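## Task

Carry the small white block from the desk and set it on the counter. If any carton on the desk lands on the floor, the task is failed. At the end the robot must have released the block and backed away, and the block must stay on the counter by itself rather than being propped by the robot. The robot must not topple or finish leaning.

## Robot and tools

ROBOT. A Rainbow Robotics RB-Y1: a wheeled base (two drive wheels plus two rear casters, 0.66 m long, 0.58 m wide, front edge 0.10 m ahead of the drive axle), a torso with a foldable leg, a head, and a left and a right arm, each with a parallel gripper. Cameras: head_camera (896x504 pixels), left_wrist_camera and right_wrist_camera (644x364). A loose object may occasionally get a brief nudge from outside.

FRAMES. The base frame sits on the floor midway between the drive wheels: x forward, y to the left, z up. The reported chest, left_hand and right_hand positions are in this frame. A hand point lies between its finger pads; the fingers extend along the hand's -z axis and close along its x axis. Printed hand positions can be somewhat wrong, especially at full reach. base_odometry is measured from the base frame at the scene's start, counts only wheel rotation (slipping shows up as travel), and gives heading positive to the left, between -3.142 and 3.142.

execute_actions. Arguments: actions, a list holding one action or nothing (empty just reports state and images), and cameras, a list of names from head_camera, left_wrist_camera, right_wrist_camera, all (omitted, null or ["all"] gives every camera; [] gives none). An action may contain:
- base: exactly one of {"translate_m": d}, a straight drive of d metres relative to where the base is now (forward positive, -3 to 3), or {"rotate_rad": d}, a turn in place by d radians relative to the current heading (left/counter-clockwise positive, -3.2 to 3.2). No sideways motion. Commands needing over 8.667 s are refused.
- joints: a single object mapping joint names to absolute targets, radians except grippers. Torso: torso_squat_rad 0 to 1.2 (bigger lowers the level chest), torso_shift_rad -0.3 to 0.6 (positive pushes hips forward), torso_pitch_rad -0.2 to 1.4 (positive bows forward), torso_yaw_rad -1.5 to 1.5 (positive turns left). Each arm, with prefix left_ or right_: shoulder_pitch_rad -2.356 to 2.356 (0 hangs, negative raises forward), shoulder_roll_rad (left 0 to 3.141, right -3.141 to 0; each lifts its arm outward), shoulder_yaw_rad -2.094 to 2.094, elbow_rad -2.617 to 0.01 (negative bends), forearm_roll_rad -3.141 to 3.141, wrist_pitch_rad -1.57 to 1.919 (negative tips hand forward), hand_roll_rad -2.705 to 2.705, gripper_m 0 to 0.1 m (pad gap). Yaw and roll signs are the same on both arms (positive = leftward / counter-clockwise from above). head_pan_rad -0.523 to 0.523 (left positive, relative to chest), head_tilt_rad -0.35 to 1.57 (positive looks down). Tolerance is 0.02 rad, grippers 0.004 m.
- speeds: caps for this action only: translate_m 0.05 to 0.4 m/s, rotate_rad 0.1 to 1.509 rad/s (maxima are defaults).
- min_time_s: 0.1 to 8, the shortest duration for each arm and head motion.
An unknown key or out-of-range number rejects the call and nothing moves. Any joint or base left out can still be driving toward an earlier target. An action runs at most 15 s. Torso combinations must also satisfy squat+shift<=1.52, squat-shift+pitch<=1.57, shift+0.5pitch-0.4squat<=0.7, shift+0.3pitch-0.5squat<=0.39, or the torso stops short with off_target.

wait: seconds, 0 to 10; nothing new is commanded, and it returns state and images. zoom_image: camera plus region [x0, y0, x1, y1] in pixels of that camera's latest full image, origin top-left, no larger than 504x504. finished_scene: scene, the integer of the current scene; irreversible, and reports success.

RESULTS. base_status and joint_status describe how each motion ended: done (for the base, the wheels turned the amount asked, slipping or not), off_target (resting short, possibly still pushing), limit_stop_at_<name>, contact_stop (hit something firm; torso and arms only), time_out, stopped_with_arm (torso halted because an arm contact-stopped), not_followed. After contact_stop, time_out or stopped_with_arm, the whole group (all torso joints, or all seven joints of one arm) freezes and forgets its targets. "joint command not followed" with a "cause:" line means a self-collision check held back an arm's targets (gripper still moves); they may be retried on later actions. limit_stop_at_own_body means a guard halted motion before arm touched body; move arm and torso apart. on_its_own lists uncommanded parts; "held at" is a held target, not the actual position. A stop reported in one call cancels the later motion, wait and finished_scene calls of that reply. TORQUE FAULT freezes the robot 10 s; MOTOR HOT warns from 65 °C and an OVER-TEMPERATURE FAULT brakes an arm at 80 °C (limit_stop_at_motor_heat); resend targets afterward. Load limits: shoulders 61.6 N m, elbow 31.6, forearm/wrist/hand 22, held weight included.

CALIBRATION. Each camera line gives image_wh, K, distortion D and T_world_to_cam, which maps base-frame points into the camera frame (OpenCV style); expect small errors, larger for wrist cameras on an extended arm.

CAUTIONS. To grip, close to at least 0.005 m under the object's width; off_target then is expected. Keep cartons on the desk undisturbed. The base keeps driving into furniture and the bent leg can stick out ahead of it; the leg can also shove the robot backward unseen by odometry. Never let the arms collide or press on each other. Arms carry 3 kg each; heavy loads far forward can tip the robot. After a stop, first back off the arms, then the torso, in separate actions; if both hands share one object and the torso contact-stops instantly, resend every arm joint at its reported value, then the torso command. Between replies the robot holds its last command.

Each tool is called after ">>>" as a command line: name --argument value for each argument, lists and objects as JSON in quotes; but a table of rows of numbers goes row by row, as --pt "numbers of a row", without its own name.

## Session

>>> execute_actions --actions '[]'

Scene clock: 0.00 s.
base_odometry: x=+0.000 y=+0.000 heading=+0.000 (m, m, rad; odometry frame)
base_status: not commanded
joint_positions: torso_squat_rad=+0.350 torso_shift_rad=+0.000 torso_pitch_rad=+0.001 torso_yaw_rad=+0.001 left_shoulder_pitch_rad=-0.015 left_shoulder_roll_rad=+0.021 left_shoulder_yaw_rad=-0.040 left_elbow_rad=-0.122 left_forearm_roll_rad=+0.031 left_wrist_pitch_rad=-0.046 left_hand_roll_rad=+0.036 left_gripper_m=+0.100 right_shoulder_pitch_rad=-0.029 right_shoulder_roll_rad=-0.015 right_shoulder_yaw_rad=-0.008 right_elbow_rad=-0.222 right_forearm_roll_rad=+0.016 right_wrist_pitch_rad=+0.046 right_hand_roll_rad=+0.002 right_gripper_m=+0.100 head_pan_rad=-0.001 head_tilt_rad=+0.400
joint_status: not commanded
chest: x=-0.2275 y=-0.0002 z=+1.2475 quat_wxyz=(+1.000, +0.000, +0.001, +0.000) (m; base frame)
left_hand: x=-0.1480 y=+0.2334 z=+0.5675 quat_wxyz=(+0.996, +0.007, -0.090, +0.011) (m; base frame)
right_hand: x=-0.1097 y=-0.2312 z=+0.5709 quat_wxyz=(+0.995, -0.008, -0.101, +0.011) (m; base frame)
pictures: head_camera, left_wrist_camera, right_wrist_camera
camera_calibration (this result's frames):
head_camera: T_world_to_cam=[[0.0155867, -0.999009, -0.0416946, 0.0652426], [-0.428532, 0.0310013, -0.902995, 1.27902], [0.903392, 0.0319421, -0.427624, 0.752352], [0, 0, 0, 1]] pos_world=[-0.132585, 0.00149488, 1.47939]
left_wrist_camera: T_world_to_cam=[[0.97949, 0.0620212, 0.191708, 0.0182051], [-0.0629165, -0.809728, 0.583422, -0.108719], [0.191416, -0.583518, -0.789219, 0.696732], [0, 0, 0, 1]] pos_world=[-0.158037, 0.317394, 0.609814]
right_wrist_camera: T_world_to_cam=[[-0.982354, -0.0389967, -0.18292, -0.0143999], [-0.149682, 0.750335, 0.643888, -0.182302], [0.112142, 0.659906, -0.742932, 0.67821], [0, 0, 0, 1]] pos_world=[-0.117489, -0.311329, 0.618612]
Images, in order (width x height): head_camera 896x504, left_wrist_camera 644x364, right_wrist_camera 644x364.

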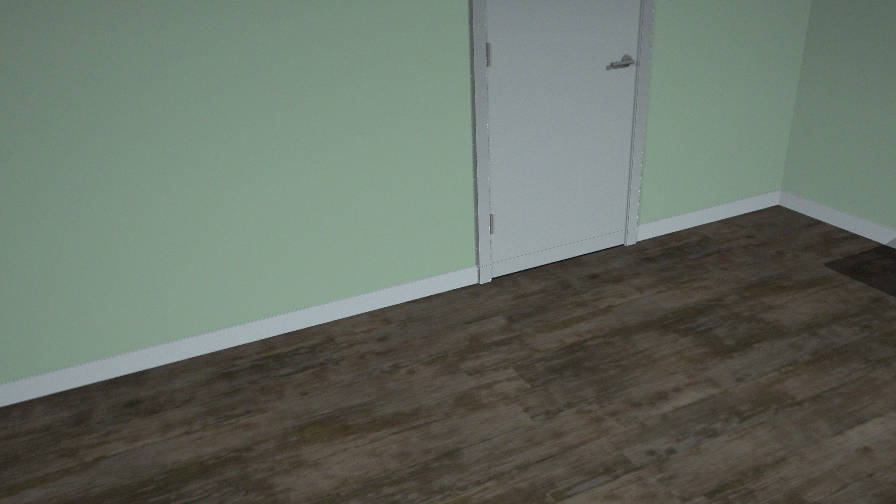

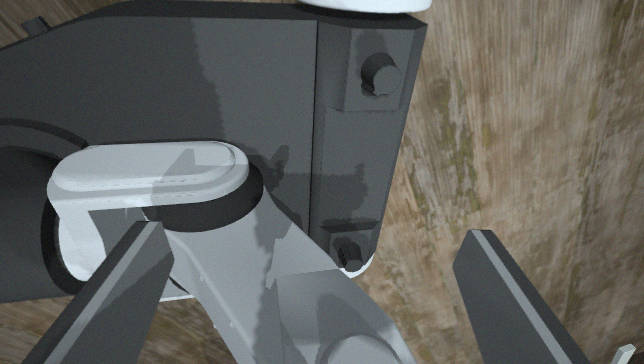

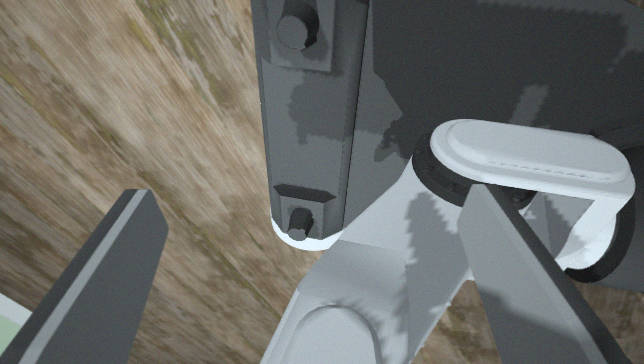

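>>> execute_actions --actions '[{"joints": {"head_pan_rad": -0.52, "head_tilt_rad": 0.2}}]' --cameras '["head_camera"]'

Scene clock: 5.63 s.
base_odometry: x=+0.000 y=+0.000 heading=+0.000 (m, m, rad; odometry frame)
base_status: not commanded
joint_positions: torso_squat_rad=+0.350 torso_shift_rad=+0.000 torso_pitch_rad=+0.001 torso_yaw_rad=+0.001 left_shoulder_pitch_rad=-0.015 left_shoulder_roll_rad=+0.021 left_shoulder_yaw_rad=-0.040 left_elbow_rad=-0.122 left_forearm_roll_rad=+0.031 left_wrist_pitch_rad=-0.046 left_hand_roll_rad=+0.036 left_gripper_m=+0.100 right_shoulder_pitch_rad=-0.029 right_shoulder_roll_rad=-0.015 right_shoulder_yaw_rad=-0.008 right_elbow_rad=-0.222 right_forearm_roll_rad=+0.016 right_wrist_pitch_rad=+0.046 right_hand_roll_rad=+0.002 right_gripper_m=+0.100 head_pan_rad=-0.520 head_tilt_rad=+0.200
joint_status: all done
chest: x=-0.2275 y=-0.0002 z=+1.2475 quat_wxyz=(+1.000, +0.000, +0.001, +0.000) (m; base frame)
left_hand: x=-0.1480 y=+0.2334 z=+0.5675 quat_wxyz=(+0.996, +0.007, -0.090, +0.011) (m; base frame)
right_hand: x=-0.1097 y=-0.2312 z=+0.5709 quat_wxyz=(+0.995, -0.008, -0.101, +0.011) (m; base frame)
pictures: head_camera
camera_calibration (this result's frames):
head_camera: T_world_to_cam=[[-0.475476, -0.878941, -0.0372333, -0.042002], [-0.19406, 0.146073, -0.970053, 1.42425], [0.858058, -0.454011, -0.240021, 0.471368], [0, 0, 0, 1]] pos_world=[-0.148042, -0.0309552, 1.49318]
Images, in order (width x height): head_camera 896x504.

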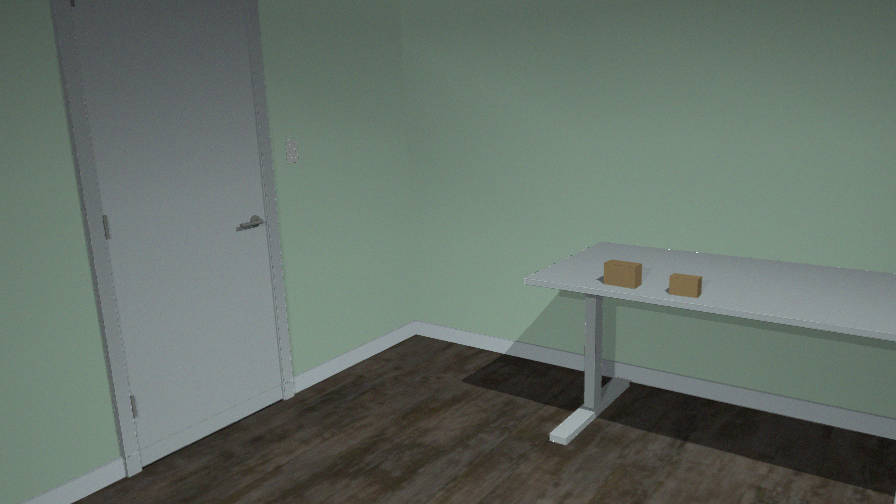

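>>> execute_actions --actions '[{"base": {"rotate_rad": -1.11}, "joints": {"head_pan_rad": 0.0, "head_tilt_rad": 0.3}}]' --cameras '["head_camera"]'

Scene clock: 27.63 s.
base_odometry: x=+0.000 y=+0.000 heading=-1.109 (m, m, rad; odometry frame)
base_status: done
joint_positions: torso_squat_rad=+0.350 torso_shift_rad=+0.000 torso_pitch_rad=+0.001 torso_yaw_rad=+0.001 left_shoulder_pitch_rad=-0.015 left_shoulder_roll_rad=+0.021 left_shoulder_yaw_rad=-0.040 left_elbow_rad=-0.122 left_forearm_roll_rad=+0.031 left_wrist_pitch_rad=-0.046 left_hand_roll_rad=+0.036 left_gripper_m=+0.100 right_shoulder_pitch_rad=-0.029 right_shoulder_roll_rad=-0.015 right_shoulder_yaw_rad=-0.008 right_elbow_rad=-0.222 right_forearm_roll_rad=+0.016 right_wrist_pitch_rad=+0.046 right_hand_roll_rad=+0.002 right_gripper_m=+0.100 head_pan_rad=+0.000 head_tilt_rad=+0.300
joint_status: all done
chest: x=-0.2275 y=-0.0002 z=+1.2475 quat_wxyz=(+1.000, +0.000, +0.001, +0.000) (m; base frame)
left_hand: x=-0.1480 y=+0.2334 z=+0.5675 quat_wxyz=(+0.996, +0.007, -0.090, +0.011) (m; base frame)
right_hand: x=-0.1097 y=-0.2312 z=+0.5709 quat_wxyz=(+0.995, -0.008, -0.101, +0.011) (m; base frame)
pictures: head_camera
camera_calibration (this result's frames):
head_camera: T_world_to_cam=[[0.0201244, -0.998999, -0.0399481, 0.0636812], [-0.336662, 0.0308517, -0.94112, 1.35307], [0.94141, 0.0323885, -0.335704, 0.6271], [0, 0, 0, 1]] pos_world=[-0.136114, 0.00156225, 1.48646]
Images, in order (width x height): head_camera 896x504.

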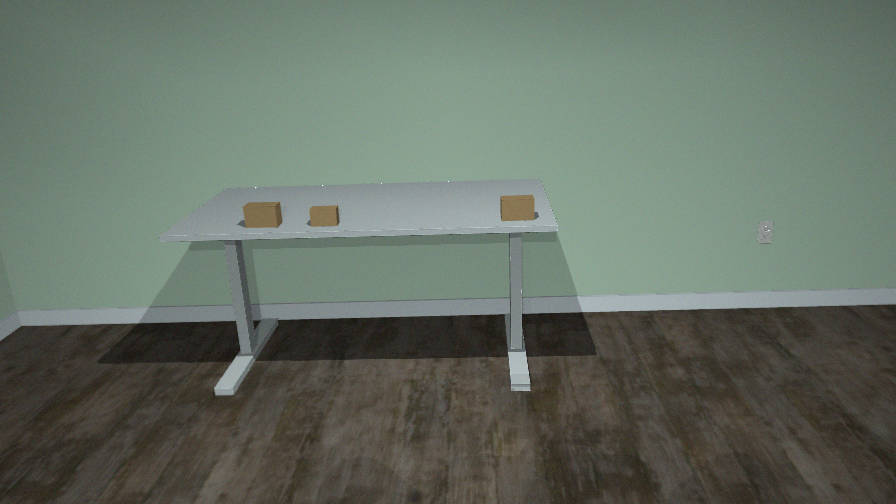

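>>> zoom_image --camera "head_camera" --region '[150, 160, 570, 250]'

Region (150, 160, 570, 250) of head_camera's 896x504 image, scaled by 1.200, with more detail than that image has; it fills the top 108 rows of this view, and the rest is white.

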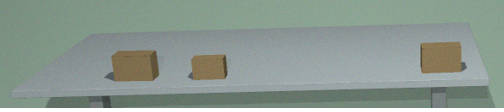

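>>> execute_actions --actions '[{"base": {"rotate_rad": 0.12}, "joints": {"head_pan_rad": -0.52, "head_tilt_rad": 0.15}}]' --cameras '["head_camera"]'

Scene clock: 108.63 s.
base_odometry: x=+0.000 y=+0.000 heading=-0.990 (m, m, rad; odometry frame)
base_status: done
joint_positions: torso_squat_rad=+0.350 torso_shift_rad=+0.000 torso_pitch_rad=+0.001 torso_yaw_rad=+0.001 left_shoulder_pitch_rad=-0.015 left_shoulder_roll_rad=+0.021 left_shoulder_yaw_rad=-0.040 left_elbow_rad=-0.122 left_forearm_roll_rad=+0.031 left_wrist_pitch_rad=-0.046 left_hand_roll_rad=+0.036 left_gripper_m=+0.100 right_shoulder_pitch_rad=-0.029 right_shoulder_roll_rad=-0.015 right_shoulder_yaw_rad=-0.008 right_elbow_rad=-0.222 right_forearm_roll_rad=+0.016 right_wrist_pitch_rad=+0.046 right_hand_roll_rad=+0.002 right_gripper_m=+0.100 head_pan_rad=-0.520 head_tilt_rad=+0.150
joint_status: all done
chest: x=-0.2275 y=-0.0002 z=+1.2475 quat_wxyz=(+1.000, +0.000, +0.001, +0.000) (m; base frame)
left_hand: x=-0.1480 y=+0.2334 z=+0.5675 quat_wxyz=(+0.996, +0.007, -0.090, +0.011) (m; base frame)
right_hand: x=-0.1097 y=-0.2312 z=+0.5709 quat_wxyz=(+0.995, -0.008, -0.101, +0.011) (m; base frame)
pictures: head_camera
camera_calibration (this result's frames):
head_camera: T_world_to_cam=[[-0.473863, -0.879862, -0.0360182, -0.0434176], [-0.151698, 0.121853, -0.980887, 1.44863], [0.867434, -0.459342, -0.191215, 0.402649], [0, 0, 0, 1]] pos_world=[-0.150091, -0.0297675, 1.49637]
Images, in order (width x height): head_camera 896x504.

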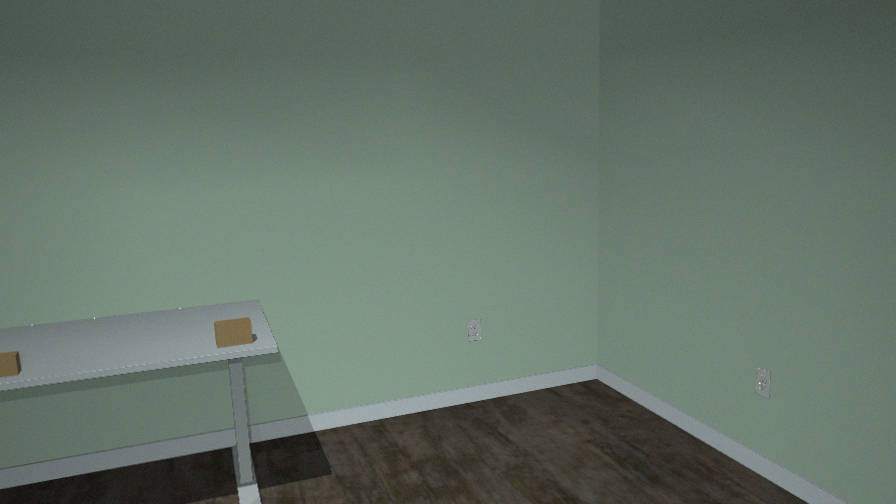

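>>> execute_actions --actions '[{"base": {"translate_m": 1.6}, "joints": {"torso_squat_rad": 0.02, "torso_shift_rad": 0.15, "torso_pitch_rad": 0.35, "left_shoulder_pitch_rad": -0.814, "left_shoulder_roll_rad": 0.236, "left_shoulder_yaw_rad": 0.78, "left_elbow_rad": -1.663, "left_forearm_roll_rad": 0.0, "left_wrist_pitch_rad": 1.713, "left_hand_roll_rad": -2.112, "head_pan_rad": 0.15, "head_tilt_rad": 0.55}}]' --cameras '["head_camera"]'

Scene clock: 145.00 s.
base_odometry: x=+0.877 y=-1.339 heading=-0.991 (m, m, rad; odometry frame)
base_status: done
joint_positions: torso_squat_rad=+0.020 torso_shift_rad=+0.150 torso_pitch_rad=+0.350 torso_yaw_rad=+0.001 left_shoulder_pitch_rad=-0.814 left_shoulder_roll_rad=+0.236 left_shoulder_yaw_rad=+0.780 left_elbow_rad=-1.663 left_forearm_roll_rad=+0.000 left_wrist_pitch_rad=+1.713 left_hand_roll_rad=-2.112 left_gripper_m=+0.100 right_shoulder_pitch_rad=-0.029 right_shoulder_roll_rad=-0.015 right_shoulder_yaw_rad=-0.008 right_elbow_rad=-0.222 right_forearm_roll_rad=+0.016 right_wrist_pitch_rad=+0.046 right_hand_roll_rad=+0.002 right_gripper_m=+0.100 head_pan_rad=+0.150 head_tilt_rad=+0.550
joint_status: all done
chest: x=-0.0173 y=-0.0002 z=+1.2632 quat_wxyz=(+0.985, +0.000, +0.174, +0.001) (m; base frame)
left_hand: x=+0.4449 y=+0.4239 z=+1.0071 quat_wxyz=(+0.695, +0.184, -0.112, -0.686) (m; base frame)
right_hand: x=-0.1378 y=-0.2312 z=+0.5870 quat_wxyz=(+0.997, -0.006, +0.073, +0.012) (m; base frame)
pictures: head_camera
camera_calibration (this result's frames):
head_camera: T_world_to_cam=[[0.134458, -0.986319, -0.0953764, 0.129699], [-0.806969, -0.0531298, -0.588199, 0.966996], [0.575084, 0.156054, -0.803073, 1.06582], [0, 0, 0, 1]] pos_world=[0.149959, 0.0129756, 1.43709]
Images, in order (width x height): head_camera 896x504.

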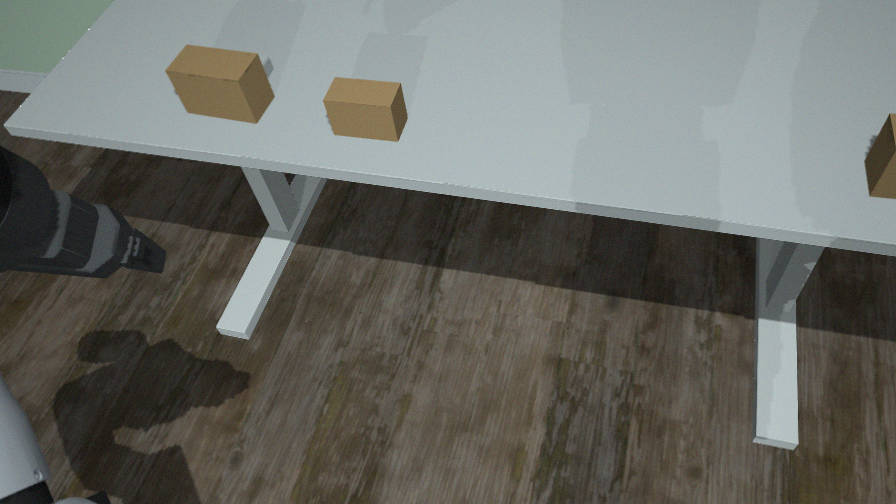

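>>> zoom_image --camera "head_camera" --region '[140, 20, 440, 160]'

Region (140, 20, 440, 160) of head_camera's 896x504 image, scaled by 1.680, with more detail than that image has; it fills the top 235 rows of this view, and the rest is white.

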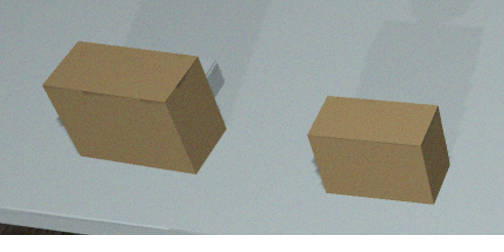

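>>> execute_actions --actions '[{"base": {"translate_m": 0.55}, "joints": {"left_shoulder_pitch_rad": -1.0443, "left_shoulder_roll_rad": 0.5765, "left_shoulder_yaw_rad": 0.8852, "left_elbow_rad": -1.0367, "left_forearm_roll_rad": 0.0, "left_wrist_pitch_rad": 1.694, "left_hand_roll_rad": -2.3706, "head_pan_rad": 0.52, "head_tilt_rad": 0.5}}]' --cameras '["head_camera", "left_wrist_camera"]'

Scene clock: 267.93 s.
base_odometry: x=+1.178 y=-1.799 heading=-0.992 (m, m, rad; odometry frame)
base_status: done
joint_positions: torso_squat_rad=+0.020 torso_shift_rad=+0.150 torso_pitch_rad=+0.350 torso_yaw_rad=+0.001 left_shoulder_pitch_rad=-1.045 left_shoulder_roll_rad=+0.577 left_shoulder_yaw_rad=+0.885 left_elbow_rad=-1.037 left_forearm_roll_rad=+0.000 left_wrist_pitch_rad=+1.694 left_hand_roll_rad=-2.371 left_gripper_m=+0.100 right_shoulder_pitch_rad=-0.029 right_shoulder_roll_rad=-0.015 right_shoulder_yaw_rad=-0.008 right_elbow_rad=-0.222 right_forearm_roll_rad=+0.016 right_wrist_pitch_rad=+0.046 right_hand_roll_rad=+0.002 right_gripper_m=+0.100 head_pan_rad=+0.520 head_tilt_rad=+0.500
joint_status: all done
chest: x=-0.0174 y=-0.0002 z=+1.2632 quat_wxyz=(+0.985, +0.000, +0.174, +0.001) (m; base frame)
left_hand: x=+0.4586 y=+0.5004 z=+1.0102 quat_wxyz=(+0.655, +0.094, -0.082, -0.745) (m; base frame)
right_hand: x=-0.1379 y=-0.2311 z=+0.5870 quat_wxyz=(+0.997, -0.006, +0.073, +0.012) (m; base frame)
pictures: head_camera, left_wrist_camera
camera_calibration (this result's frames):
head_camera: T_world_to_cam=[[0.461334, -0.861008, -0.214095, 0.277626], [-0.728375, -0.229758, -0.645508, 1.044], [0.506598, 0.453736, -0.733132, 0.969901], [0, 0, 0, 1]] pos_world=[0.140997, 0.0388276, 1.44442]
left_wrist_camera: T_world_to_cam=[[-0.0866531, -0.996173, -0.0114056, 0.546248], [-0.92138, 0.0757827, 0.381202, 0.0422168], [-0.378879, 0.0435413, -0.924421, 1.17023], [0, 0, 0, 1]] pos_world=[0.529607, 0.490005, 1.07192]
Images, in order (width x height): head_camera 896x504, left_wrist_camera 644x364.

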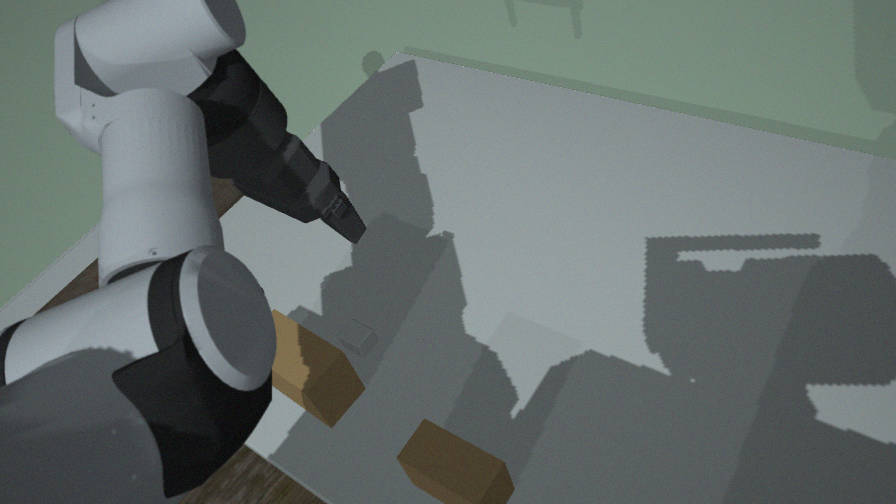

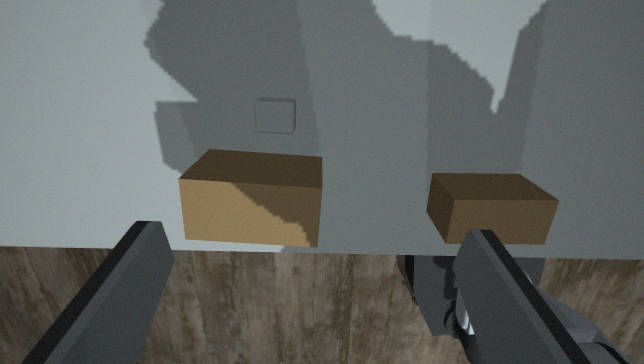

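>>> zoom_image --camera "left_wrist_camera" --region '[160, 70, 360, 260]'

Region (160, 70, 360, 260) of left_wrist_camera's 644x364 image, scaled by 2.520, with more detail than that image has; it fills the top 479 rows of this view, and the rest is white.

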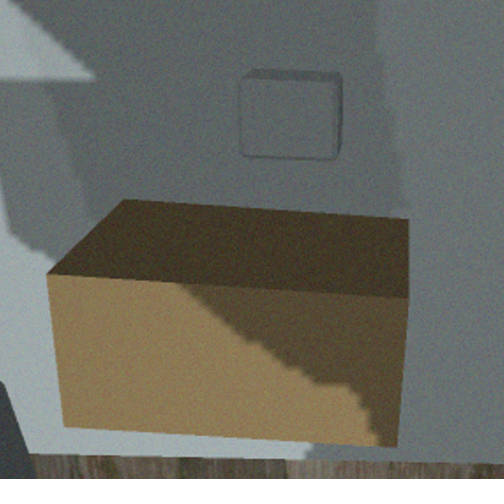

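>>> zoom_image --camera "head_camera" --region '[260, 290, 420, 440]'

Region (260, 290, 420, 440) of head_camera's 896x504 image, scaled by 3.150, with more detail than that image has; it fills the top 472 rows of this view, and the rest is white.

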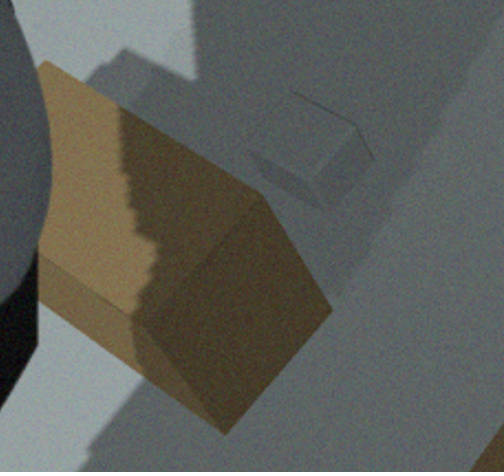

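>>> execute_actions --actions '[{"base": {"translate_m": 0.06}, "joints": {"torso_squat_rad": 0.40, "torso_pitch_rad": 0.6, "left_shoulder_pitch_rad": -1.0276, "left_shoulder_roll_rad": 0.6821, "left_shoulder_yaw_rad": 0.9809, "left_elbow_rad": -0.8949, "left_forearm_roll_rad": 0.0, "left_wrist_pitch_rad": 1.6276, "left_hand_roll_rad": -2.4939, "head_pan_rad": 0.52, "head_tilt_rad": 0.45}}]' --cameras '["head_camera", "left_wrist_camera"]'

Scene clock: 390.00 s.
base_odometry: x=+1.211 y=-1.849 heading=-0.993 (m, m, rad; odometry frame)
base_status: done
joint_positions: torso_squat_rad=+0.400 torso_shift_rad=+0.150 torso_pitch_rad=+0.600 torso_yaw_rad=+0.001 left_shoulder_pitch_rad=-1.028 left_shoulder_roll_rad=+0.682 left_shoulder_yaw_rad=+0.981 left_elbow_rad=-0.895 left_forearm_roll_rad=+0.000 left_wrist_pitch_rad=+1.628 left_hand_roll_rad=-2.494 left_gripper_m=+0.100 right_shoulder_pitch_rad=-0.029 right_shoulder_roll_rad=-0.015 right_shoulder_yaw_rad=-0.008 right_elbow_rad=-0.222 right_forearm_roll_rad=+0.016 right_wrist_pitch_rad=+0.046 right_hand_roll_rad=+0.002 right_gripper_m=+0.100 head_pan_rad=+0.520 head_tilt_rad=+0.450
joint_status: all done
chest: x=+0.0430 y=-0.0002 z=+1.1734 quat_wxyz=(+0.955, +0.000, +0.295, +0.001) (m; base frame)
left_hand: x=+0.4158 y=+0.5502 z=+0.8087 quat_wxyz=(+0.658, +0.001, +0.000, -0.753) (m; base frame)
right_hand: x=-0.2410 y=-0.2311 z=+0.5481 quat_wxyz=(+0.980, -0.005, +0.197, +0.013) (m; base frame)
pictures: head_camera, left_wrist_camera
camera_calibration (this result's frames):
head_camera: T_world_to_cam=[[0.395991, -0.859894, -0.322139, 0.359995], [-0.848255, -0.208209, -0.486943, 0.853245], [0.351647, 0.466081, -0.811858, 0.963367], [0, 0, 0, 1]] pos_world=[0.242449, 0.038204, 1.31357]
left_wrist_camera: T_world_to_cam=[[-0.0914951, -0.995752, 0.0103008, 0.574082], [-0.798099, 0.0795121, 0.597257, -0.152167], [-0.595539, 0.046425, -0.801984, 0.955026], [0, 0, 0, 1]] pos_world=[0.499836, 0.539406, 0.850885]
Images, in order (width x height): head_camera 896x504, left_wrist_camera 644x364.

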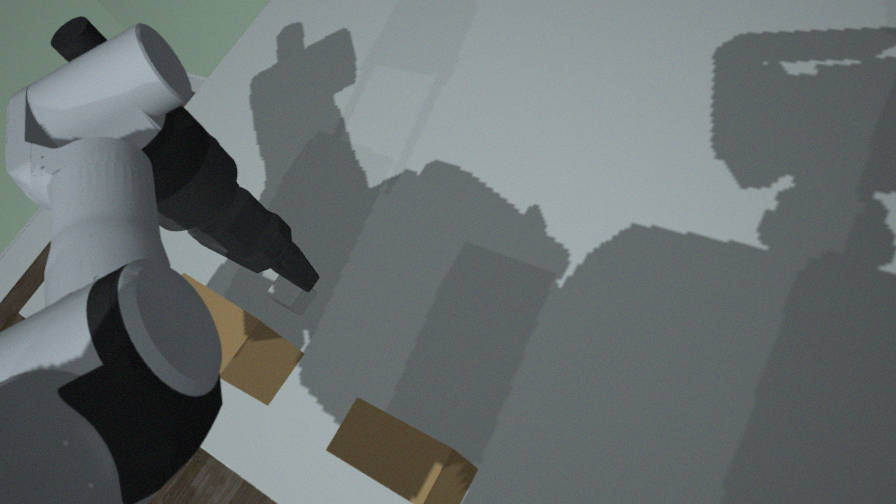

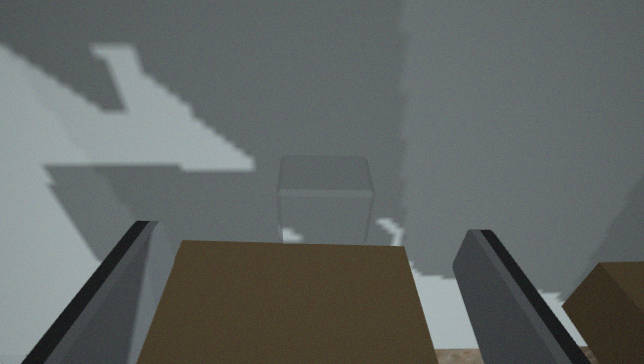

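>>> zoom_image --camera "left_wrist_camera" --region '[240, 130, 420, 270]'

Region (240, 130, 420, 270) of left_wrist_camera's 644x364 image, scaled by 2.800, with more detail than that image has.

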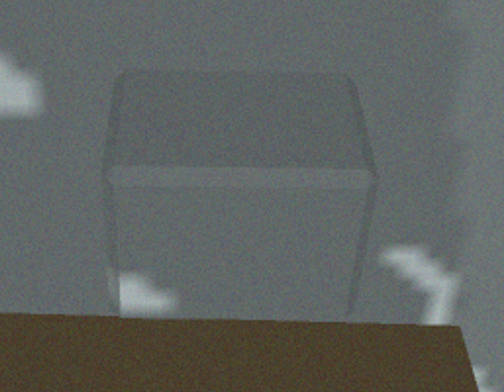

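>>> execute_actions --actions '[{"joints": {"torso_squat_rad": 0.551, "torso_shift_rad": 0.1376, "left_gripper_m": 0.07}}]' --cameras '["head_camera", "left_wrist_camera"]'

Scene clock: 450.63 s.
base_odometry: x=+1.211 y=-1.849 heading=-0.993 (m, m, rad; odometry frame)
base_status: not commanded
joint_positions: torso_squat_rad=+0.551 torso_shift_rad=+0.137 torso_pitch_rad=+0.600 torso_yaw_rad=+0.001 left_shoulder_pitch_rad=-1.028 left_shoulder_roll_rad=+0.682 left_shoulder_yaw_rad=+0.981 left_elbow_rad=-0.895 left_forearm_roll_rad=+0.000 left_wrist_pitch_rad=+1.628 left_hand_roll_rad=-2.494 left_gripper_m=+0.070 right_shoulder_pitch_rad=-0.029 right_shoulder_roll_rad=-0.015 right_shoulder_yaw_rad=-0.008 right_elbow_rad=-0.222 right_forearm_roll_rad=+0.016 right_wrist_pitch_rad=+0.046 right_hand_roll_rad=+0.002 right_gripper_m=+0.100 head_pan_rad=+0.520 head_tilt_rad=+0.450
joint_status: all done
chest: x=+0.0284 y=-0.0002 z=+1.1267 quat_wxyz=(+0.955, +0.000, +0.295, +0.001) (m; base frame)
left_hand: x=+0.4012 y=+0.5502 z=+0.7620 quat_wxyz=(+0.658, +0.001, +0.000, -0.753) (m; base frame)
right_hand: x=-0.2555 y=-0.2311 z=+0.5013 quat_wxyz=(+0.980, -0.005, +0.197, +0.013) (m; base frame)
pictures: head_camera, left_wrist_camera
camera_calibration (this result's frames):
head_camera: T_world_to_cam=[[0.396058, -0.859894, -0.322057, 0.350671], [-0.848151, -0.208206, -0.487124, 0.818284], [0.351821, 0.466082, -0.811781, 0.930507], [0, 0, 0, 1]] pos_world=[0.22777, 0.0382189, 1.26691]
left_wrist_camera: T_world_to_cam=[[-0.0915025, -0.995751, 0.0103247, 0.573211], [-0.798196, 0.0795399, 0.597124, -0.135827], [-0.595408, 0.0463972, -0.802083, 0.908967], [0, 0, 0, 1]] pos_world=[0.48524, 0.539406, 0.804254]
Images, in order (width x height): head_camera 896x504, left_wrist_camera 644x364.

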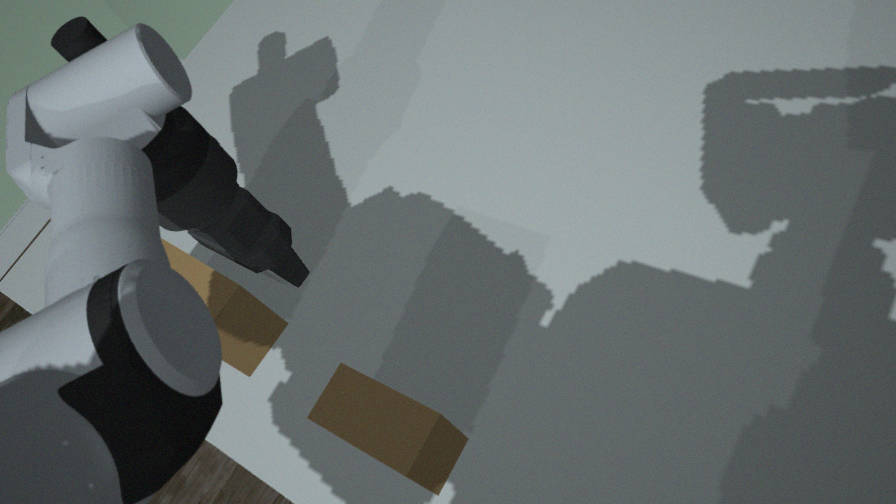

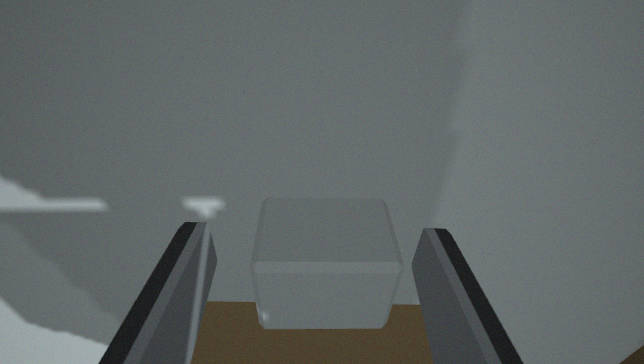

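>>> execute_actions --actions '[]'

Scene clock: 466.23 s.
base_odometry: x=+1.211 y=-1.849 heading=-0.993 (m, m, rad; odometry frame)
base_status: not commanded
joint_positions: torso_squat_rad=+0.551 torso_shift_rad=+0.137 torso_pitch_rad=+0.600 torso_yaw_rad=+0.001 left_shoulder_pitch_rad=-1.028 left_shoulder_roll_rad=+0.682 left_shoulder_yaw_rad=+0.981 left_elbow_rad=-0.895 left_forearm_roll_rad=+0.000 left_wrist_pitch_rad=+1.628 left_hand_roll_rad=-2.494 left_gripper_m=+0.070 right_shoulder_pitch_rad=-0.029 right_shoulder_roll_rad=-0.015 right_shoulder_yaw_rad=-0.008 right_elbow_rad=-0.222 right_forearm_roll_rad=+0.016 right_wrist_pitch_rad=+0.046 right_hand_roll_rad=+0.002 right_gripper_m=+0.100 head_pan_rad=+0.520 head_tilt_rad=+0.450
joint_status: all done
chest: x=+0.0284 y=-0.0002 z=+1.1267 quat_wxyz=(+0.955, +0.000, +0.295, +0.001) (m; base frame)
left_hand: x=+0.4012 y=+0.5502 z=+0.7620 quat_wxyz=(+0.658, +0.001, +0.000, -0.753) (m; base frame)
right_hand: x=-0.2555 y=-0.2311 z=+0.5013 quat_wxyz=(+0.980, -0.005, +0.197, +0.013) (m; base frame)
pictures: head_camera, left_wrist_camera, right_wrist_camera
camera_calibration (this result's frames):
head_camera: T_world_to_cam=[[0.396058, -0.859894, -0.322057, 0.350671], [-0.848151, -0.208206, -0.487124, 0.818284], [0.351821, 0.466082, -0.811781, 0.930507], [0, 0, 0, 1]] pos_world=[0.22777, 0.0382186, 1.26691]
left_wrist_camera: T_world_to_cam=[[-0.0915028, -0.995751, 0.0103248, 0.573211], [-0.798196, 0.0795402, 0.597124, -0.135827], [-0.595408, 0.0463973, -0.802082, 0.908967], [0, 0, 0, 1]] pos_world=[0.48524, 0.539406, 0.804254]
right_wrist_camera: T_world_to_cam=[[-0.914627, -0.0391973, 0.402393, -0.446498], [0.239011, 0.75032, 0.616355, -0.0462364], [-0.326083, 0.659912, -0.676895, 0.497763], [0, 0, 0, 1]] pos_world=[-0.235016, -0.311289, 0.545099]
Images, in order (width x height): head_camera 896x504, left_wrist_camera 644x364, right_wrist_camera 644x364.

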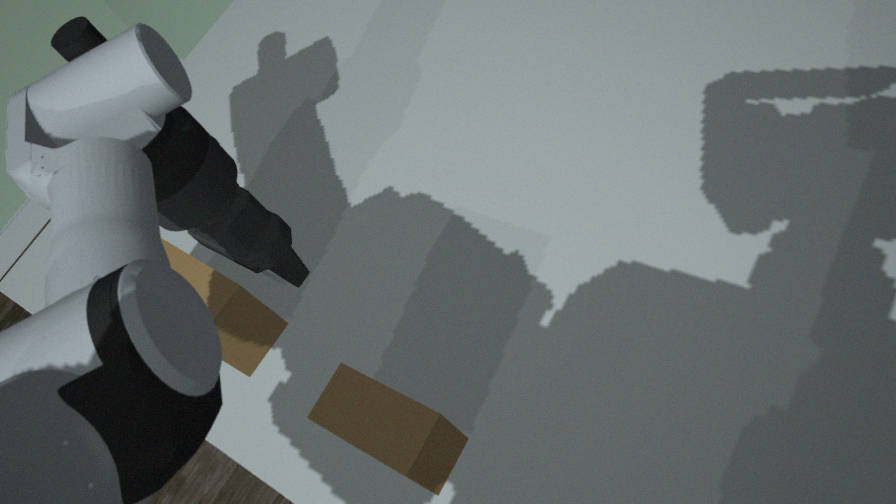

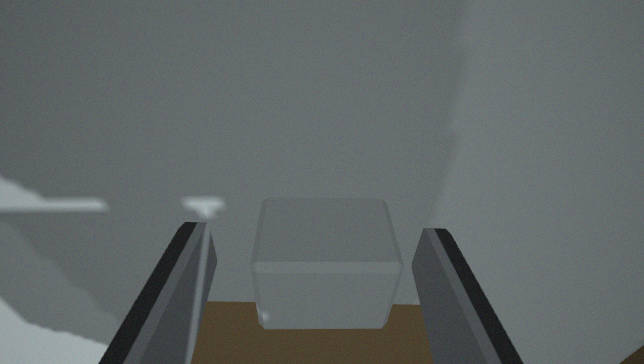

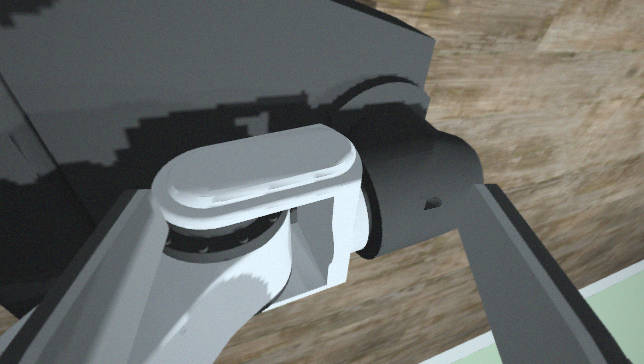

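>>> execute_actions --actions '[{"joints": {"left_gripper_m": 0.032}}]' --cameras '["left_wrist_camera"]'

Scene clock: 469.30 s.
base_odometry: x=+1.211 y=-1.849 heading=-0.993 (m, m, rad; odometry frame)
base_status: not commanded
joint_positions: torso_squat_rad=+0.551 torso_shift_rad=+0.137 torso_pitch_rad=+0.600 torso_yaw_rad=+0.001 left_shoulder_pitch_rad=-1.028 left_shoulder_roll_rad=+0.682 left_shoulder_yaw_rad=+0.981 left_elbow_rad=-0.895 left_forearm_roll_rad=+0.000 left_wrist_pitch_rad=+1.628 left_hand_roll_rad=-2.494 left_gripper_m=+0.039 right_shoulder_pitch_rad=-0.029 right_shoulder_roll_rad=-0.015 right_shoulder_yaw_rad=-0.008 right_elbow_rad=-0.222 right_forearm_roll_rad=+0.016 right_wrist_pitch_rad=+0.046 right_hand_roll_rad=+0.002 right_gripper_m=+0.100 head_pan_rad=+0.520 head_tilt_rad=+0.450
joint_status: left_gripper_m off_target (ended at +0.039, target +0.032)
chest: x=+0.0284 y=-0.0002 z=+1.1267 quat_wxyz=(+0.955, +0.000, +0.295, +0.001) (m; base frame)
left_hand: x=+0.4012 y=+0.5502 z=+0.7620 quat_wxyz=(+0.658, +0.001, +0.000, -0.753) (m; base frame)
right_hand: x=-0.2555 y=-0.2311 z=+0.5013 quat_wxyz=(+0.980, -0.005, +0.197, +0.013) (m; base frame)
pictures: left_wrist_camera
camera_calibration (this result's frames):
left_wrist_camera: T_world_to_cam=[[-0.0915024, -0.995751, 0.0103247, 0.573211], [-0.798196, 0.0795399, 0.597124, -0.135827], [-0.595408, 0.0463971, -0.802083, 0.908967], [0, 0, 0, 1]] pos_world=[0.48524, 0.539406, 0.804254]
Images, in order (width x height): left_wrist_camera 644x364.

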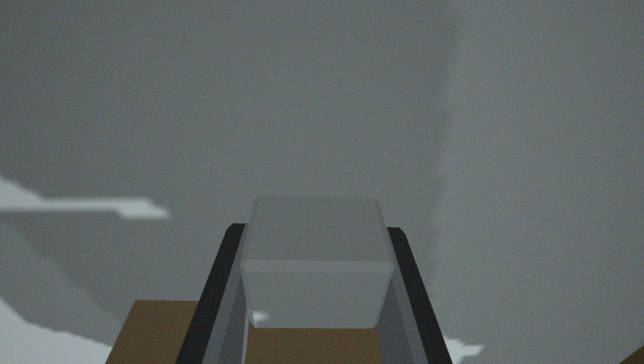

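>>> execute_actions --actions '[{"joints": {"torso_squat_rad": 0.02, "torso_pitch_rad": 0.35, "torso_shift_rad": 0.15, "head_pan_rad": 0.0, "head_tilt_rad": 0.3}}]'

Scene clock: 530.47 s.
base_odometry: x=+1.211 y=-1.849 heading=-0.993 (m, m, rad; odometry frame)
base_status: not commanded
joint_positions: torso_squat_rad=+0.020 torso_shift_rad=+0.150 torso_pitch_rad=+0.350 torso_yaw_rad=+0.001 left_shoulder_pitch_rad=-1.028 left_shoulder_roll_rad=+0.682 left_shoulder_yaw_rad=+0.981 left_elbow_rad=-0.895 left_forearm_roll_rad=+0.000 left_wrist_pitch_rad=+1.628 left_hand_roll_rad=-2.494 left_gripper_m=+0.039 right_shoulder_pitch_rad=-0.029 right_shoulder_roll_rad=-0.015 right_shoulder_yaw_rad=-0.008 right_elbow_rad=-0.222 right_forearm_roll_rad=+0.016 right_wrist_pitch_rad=+0.046 right_hand_roll_rad=+0.002 right_gripper_m=+0.100 head_pan_rad=+0.000 head_tilt_rad=+0.300
joint_status: all done
chest: x=-0.0174 y=-0.0002 z=+1.2632 quat_wxyz=(+0.985, +0.000, +0.174, +0.001) (m; base frame)
left_hand: x=+0.4341 y=+0.5501 z=+1.0020 quat_wxyz=(+0.653, +0.094, -0.082, -0.747) (m; base frame)
right_hand: x=-0.1379 y=-0.2312 z=+0.5870 quat_wxyz=(+0.997, -0.006, +0.073, +0.012) (m; base frame)
pictures: head_camera, left_wrist_camera, right_wrist_camera
camera_calibration (this result's frames):
head_camera: T_world_to_cam=[[0.00547071, -0.998993, -0.04453, 0.065568], [-0.638041, 0.0308012, -0.769386, 1.21639], [0.769983, 0.032621, -0.63723, 0.812434], [0, 0, 0, 1]] pos_world=[0.150188, 0.00153321, 1.4565]
left_wrist_camera: T_world_to_cam=[[-0.0913013, -0.995744, -0.0125955, 0.596529], [-0.920993, 0.0796233, 0.381356, 0.0165888], [-0.37873, 0.0464187, -0.924342, 1.14941], [0, 0, 0, 1]] pos_world=[0.505058, 0.539315, 1.06364]
right_wrist_camera: T_world_to_cam=[[-0.985707, -0.0391218, 0.163863, -0.243179], [0.0793258, 0.750307, 0.656313, -0.172639], [-0.148624, 0.659931, -0.73648, 0.653608], [0, 0, 0, 1]] pos_world=[-0.128867, -0.311317, 0.634522]
Images, in order (width x height): head_camera 896x504, left_wrist_camera 644x364, right_wrist_camera 644x364.

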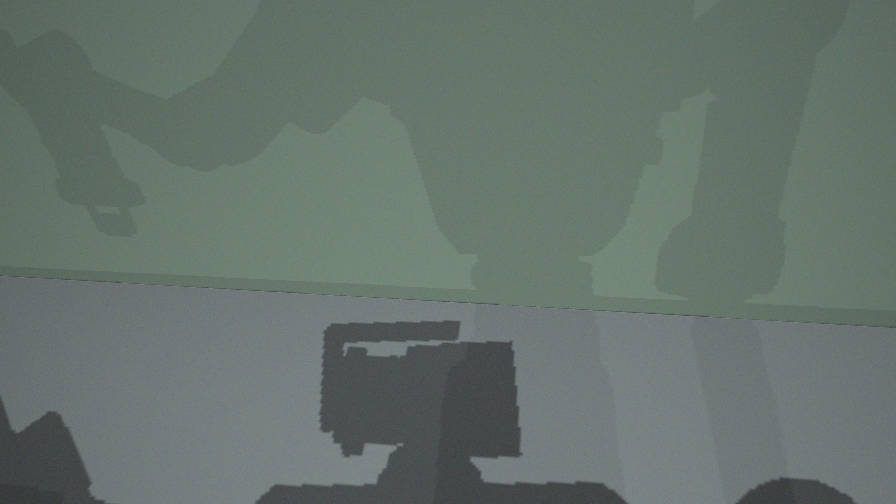

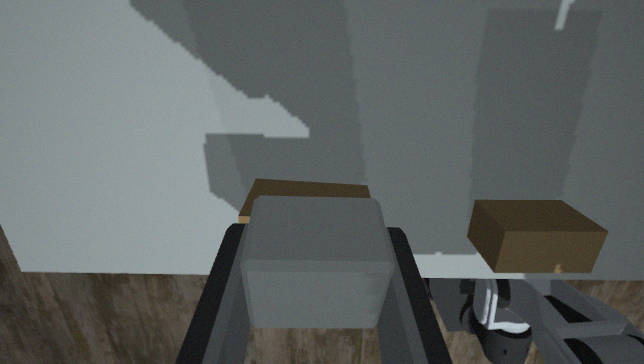

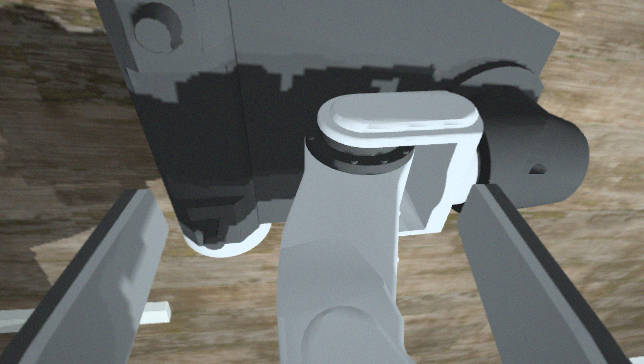

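>>> execute_actions --actions '[{"base": {"translate_m": -0.55}, "joints": {"head_tilt_rad": -0.15}}]' --cameras '["head_camera"]'

Scene clock: 542.37 s.
base_odometry: x=+0.910 y=-1.388 heading=-0.995 (m, m, rad; odometry frame)
base_status: done
joint_positions: torso_squat_rad=+0.020 torso_shift_rad=+0.150 torso_pitch_rad=+0.350 torso_yaw_rad=+0.001 left_shoulder_pitch_rad=-1.028 left_shoulder_roll_rad=+0.682 left_shoulder_yaw_rad=+0.981 left_elbow_rad=-0.895 left_forearm_roll_rad=+0.000 left_wrist_pitch_rad=+1.628 left_hand_roll_rad=-2.494 left_gripper_m=+0.039 right_shoulder_pitch_rad=-0.029 right_shoulder_roll_rad=-0.015 right_shoulder_yaw_rad=-0.008 right_elbow_rad=-0.222 right_forearm_roll_rad=+0.016 right_wrist_pitch_rad=+0.046 right_hand_roll_rad=+0.002 right_gripper_m=+0.100 head_pan_rad=+0.000 head_tilt_rad=-0.150
joint_status: all done
chest: x=-0.0174 y=-0.0002 z=+1.2632 quat_wxyz=(+0.985, +0.000, +0.174, +0.001) (m; base frame)
left_hand: x=+0.4341 y=+0.5501 z=+1.0020 quat_wxyz=(+0.653, +0.094, -0.082, -0.747) (m; base frame)
right_hand: x=-0.1379 y=-0.2312 z=+0.5870 quat_wxyz=(+0.997, -0.006, +0.073, +0.012) (m; base frame)
pictures: head_camera
camera_calibration (this result's frames):
head_camera: T_world_to_cam=[[0.0241785, -0.998978, -0.0381878, 0.0550705], [-0.23972, 0.0312909, -0.970338, 1.47786], [0.970541, 0.0326157, -0.238718, 0.222808], [0, 0, 0, 1]] pos_world=[0.136696, 0.00150355, 1.48931]
Images, in order (width x height): head_camera 896x504.

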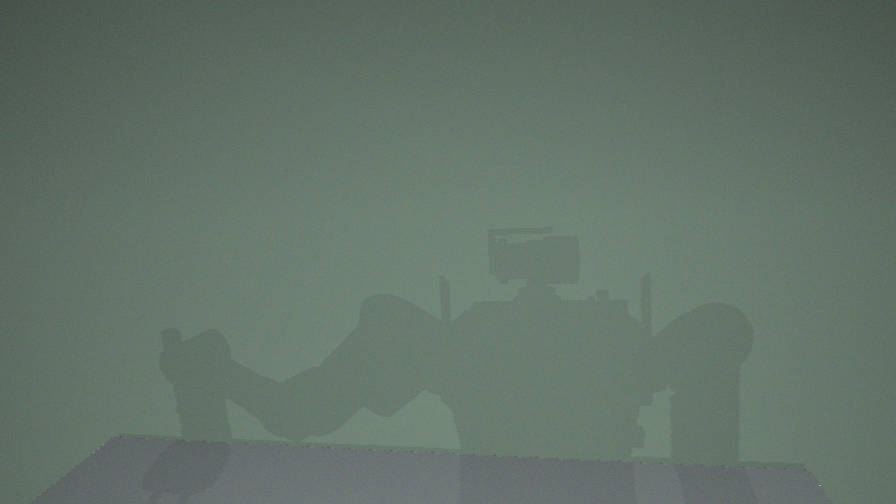

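>>> execute_actions --actions '[{"base": {"rotate_rad": -2.6}}]' --cameras '["head_camera"]'

Scene clock: 564.83 s.
base_odometry: x=+0.910 y=-1.388 heading=+2.689 (m, m, rad; odometry frame)
base_status: done
joint_positions: torso_squat_rad=+0.020 torso_shift_rad=+0.150 torso_pitch_rad=+0.350 torso_yaw_rad=+0.001 left_shoulder_pitch_rad=-1.028 left_shoulder_roll_rad=+0.682 left_shoulder_yaw_rad=+0.981 left_elbow_rad=-0.895 left_forearm_roll_rad=+0.000 left_wrist_pitch_rad=+1.628 left_hand_roll_rad=-2.494 left_gripper_m=+0.039 right_shoulder_pitch_rad=-0.029 right_shoulder_roll_rad=-0.015 right_shoulder_yaw_rad=-0.008 right_elbow_rad=-0.222 right_forearm_roll_rad=+0.016 right_wrist_pitch_rad=+0.046 right_hand_roll_rad=+0.002 right_gripper_m=+0.100 head_pan_rad=+0.000 head_tilt_rad=-0.150
joint_status: not commanded
chest: x=-0.0174 y=-0.0002 z=+1.2632 quat_wxyz=(+0.985, +0.000, +0.174, +0.001) (m; base frame)
left_hand: x=+0.4341 y=+0.5501 z=+1.0020 quat_wxyz=(+0.653, +0.094, -0.082, -0.747) (m; base frame)
right_hand: x=-0.1379 y=-0.2312 z=+0.5870 quat_wxyz=(+0.997, -0.006, +0.073, +0.012) (m; base frame)
pictures: head_camera
camera_calibration (this result's frames):
head_camera: T_world_to_cam=[[0.0241787, -0.998978, -0.0381881, 0.0550708], [-0.23972, 0.0312912, -0.970338, 1.47786], [0.970541, 0.0326159, -0.238718, 0.222808], [0, 0, 0, 1]] pos_world=[0.136696, 0.00150333, 1.48931]
Images, in order (width x height): head_camera 896x504.

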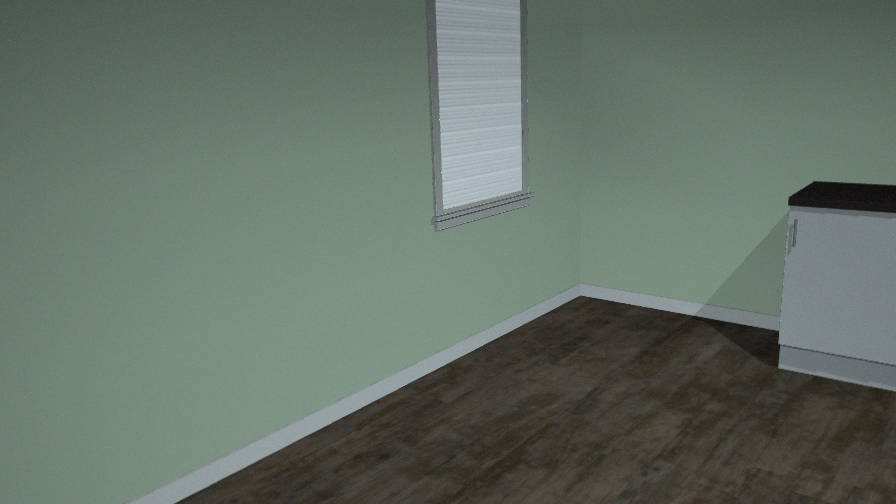

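>>> execute_actions --actions '[{"base": {"rotate_rad": -0.65}}]' --cameras '["head_camera"]'

Scene clock: 591.97 s.
base_odometry: x=+0.910 y=-1.388 heading=+2.040 (m, m, rad; odometry frame)
base_status: done
joint_positions: torso_squat_rad=+0.020 torso_shift_rad=+0.150 torso_pitch_rad=+0.350 torso_yaw_rad=+0.001 left_shoulder_pitch_rad=-1.028 left_shoulder_roll_rad=+0.682 left_shoulder_yaw_rad=+0.981 left_elbow_rad=-0.895 left_forearm_roll_rad=+0.000 left_wrist_pitch_rad=+1.628 left_hand_roll_rad=-2.494 left_gripper_m=+0.039 right_shoulder_pitch_rad=-0.029 right_shoulder_roll_rad=-0.015 right_shoulder_yaw_rad=-0.008 right_elbow_rad=-0.222 right_forearm_roll_rad=+0.016 right_wrist_pitch_rad=+0.046 right_hand_roll_rad=+0.002 right_gripper_m=+0.100 head_pan_rad=+0.000 head_tilt_rad=-0.150
joint_status: not commanded
chest: x=-0.0174 y=-0.0002 z=+1.2632 quat_wxyz=(+0.985, +0.000, +0.174, +0.001) (m; base frame)
left_hand: x=+0.4341 y=+0.5501 z=+1.0020 quat_wxyz=(+0.653, +0.094, -0.082, -0.747) (m; base frame)
right_hand: x=-0.1379 y=-0.2312 z=+0.5870 quat_wxyz=(+0.997, -0.006, +0.073, +0.012) (m; base frame)
pictures: head_camera
camera_calibration (this result's frames):
head_camera: T_world_to_cam=[[0.0241784, -0.998978, -0.0381881, 0.0550708], [-0.23972, 0.0312913, -0.970338, 1.47786], [0.970541, 0.0326156, -0.238718, 0.222808], [0, 0, 0, 1]] pos_world=[0.136696, 0.00150329, 1.48931]
Images, in order (width x height): head_camera 896x504.

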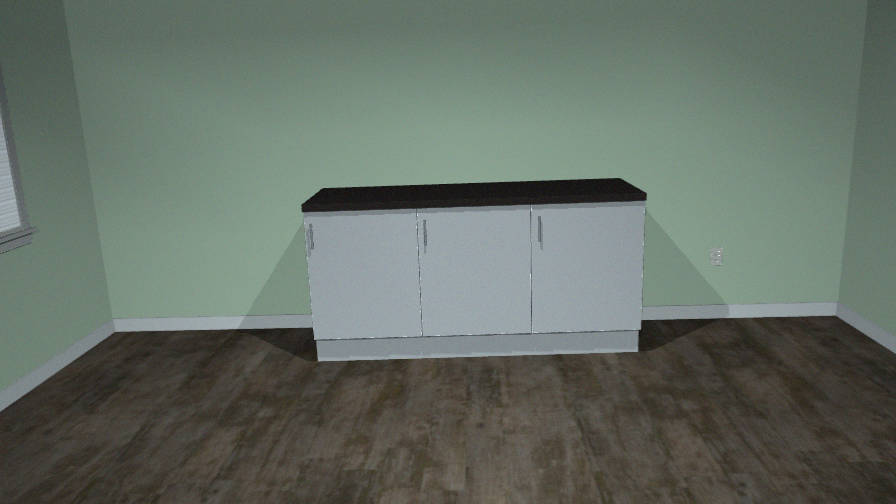

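>>> zoom_image --camera "head_camera" --region '[290, 165, 430, 245]'

>>> zoom_image --camera "head_camera" --region '[540, 160, 680, 240]'

Region (290, 165, 430, 245) of head_camera's 896x504 image, scaled by 3.600, with more detail than that image has; it fills the top 288 rows of this view, and the rest is white.

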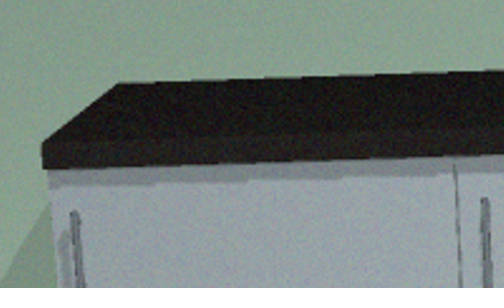

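Region (540, 160, 680, 240) of head_camera's 896x504 image, scaled by 3.600, with more detail than that image has; it fills the top 288 rows of this view, and the rest is white.

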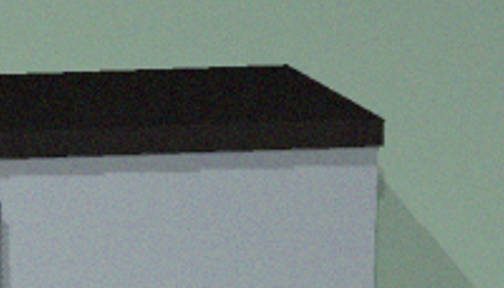

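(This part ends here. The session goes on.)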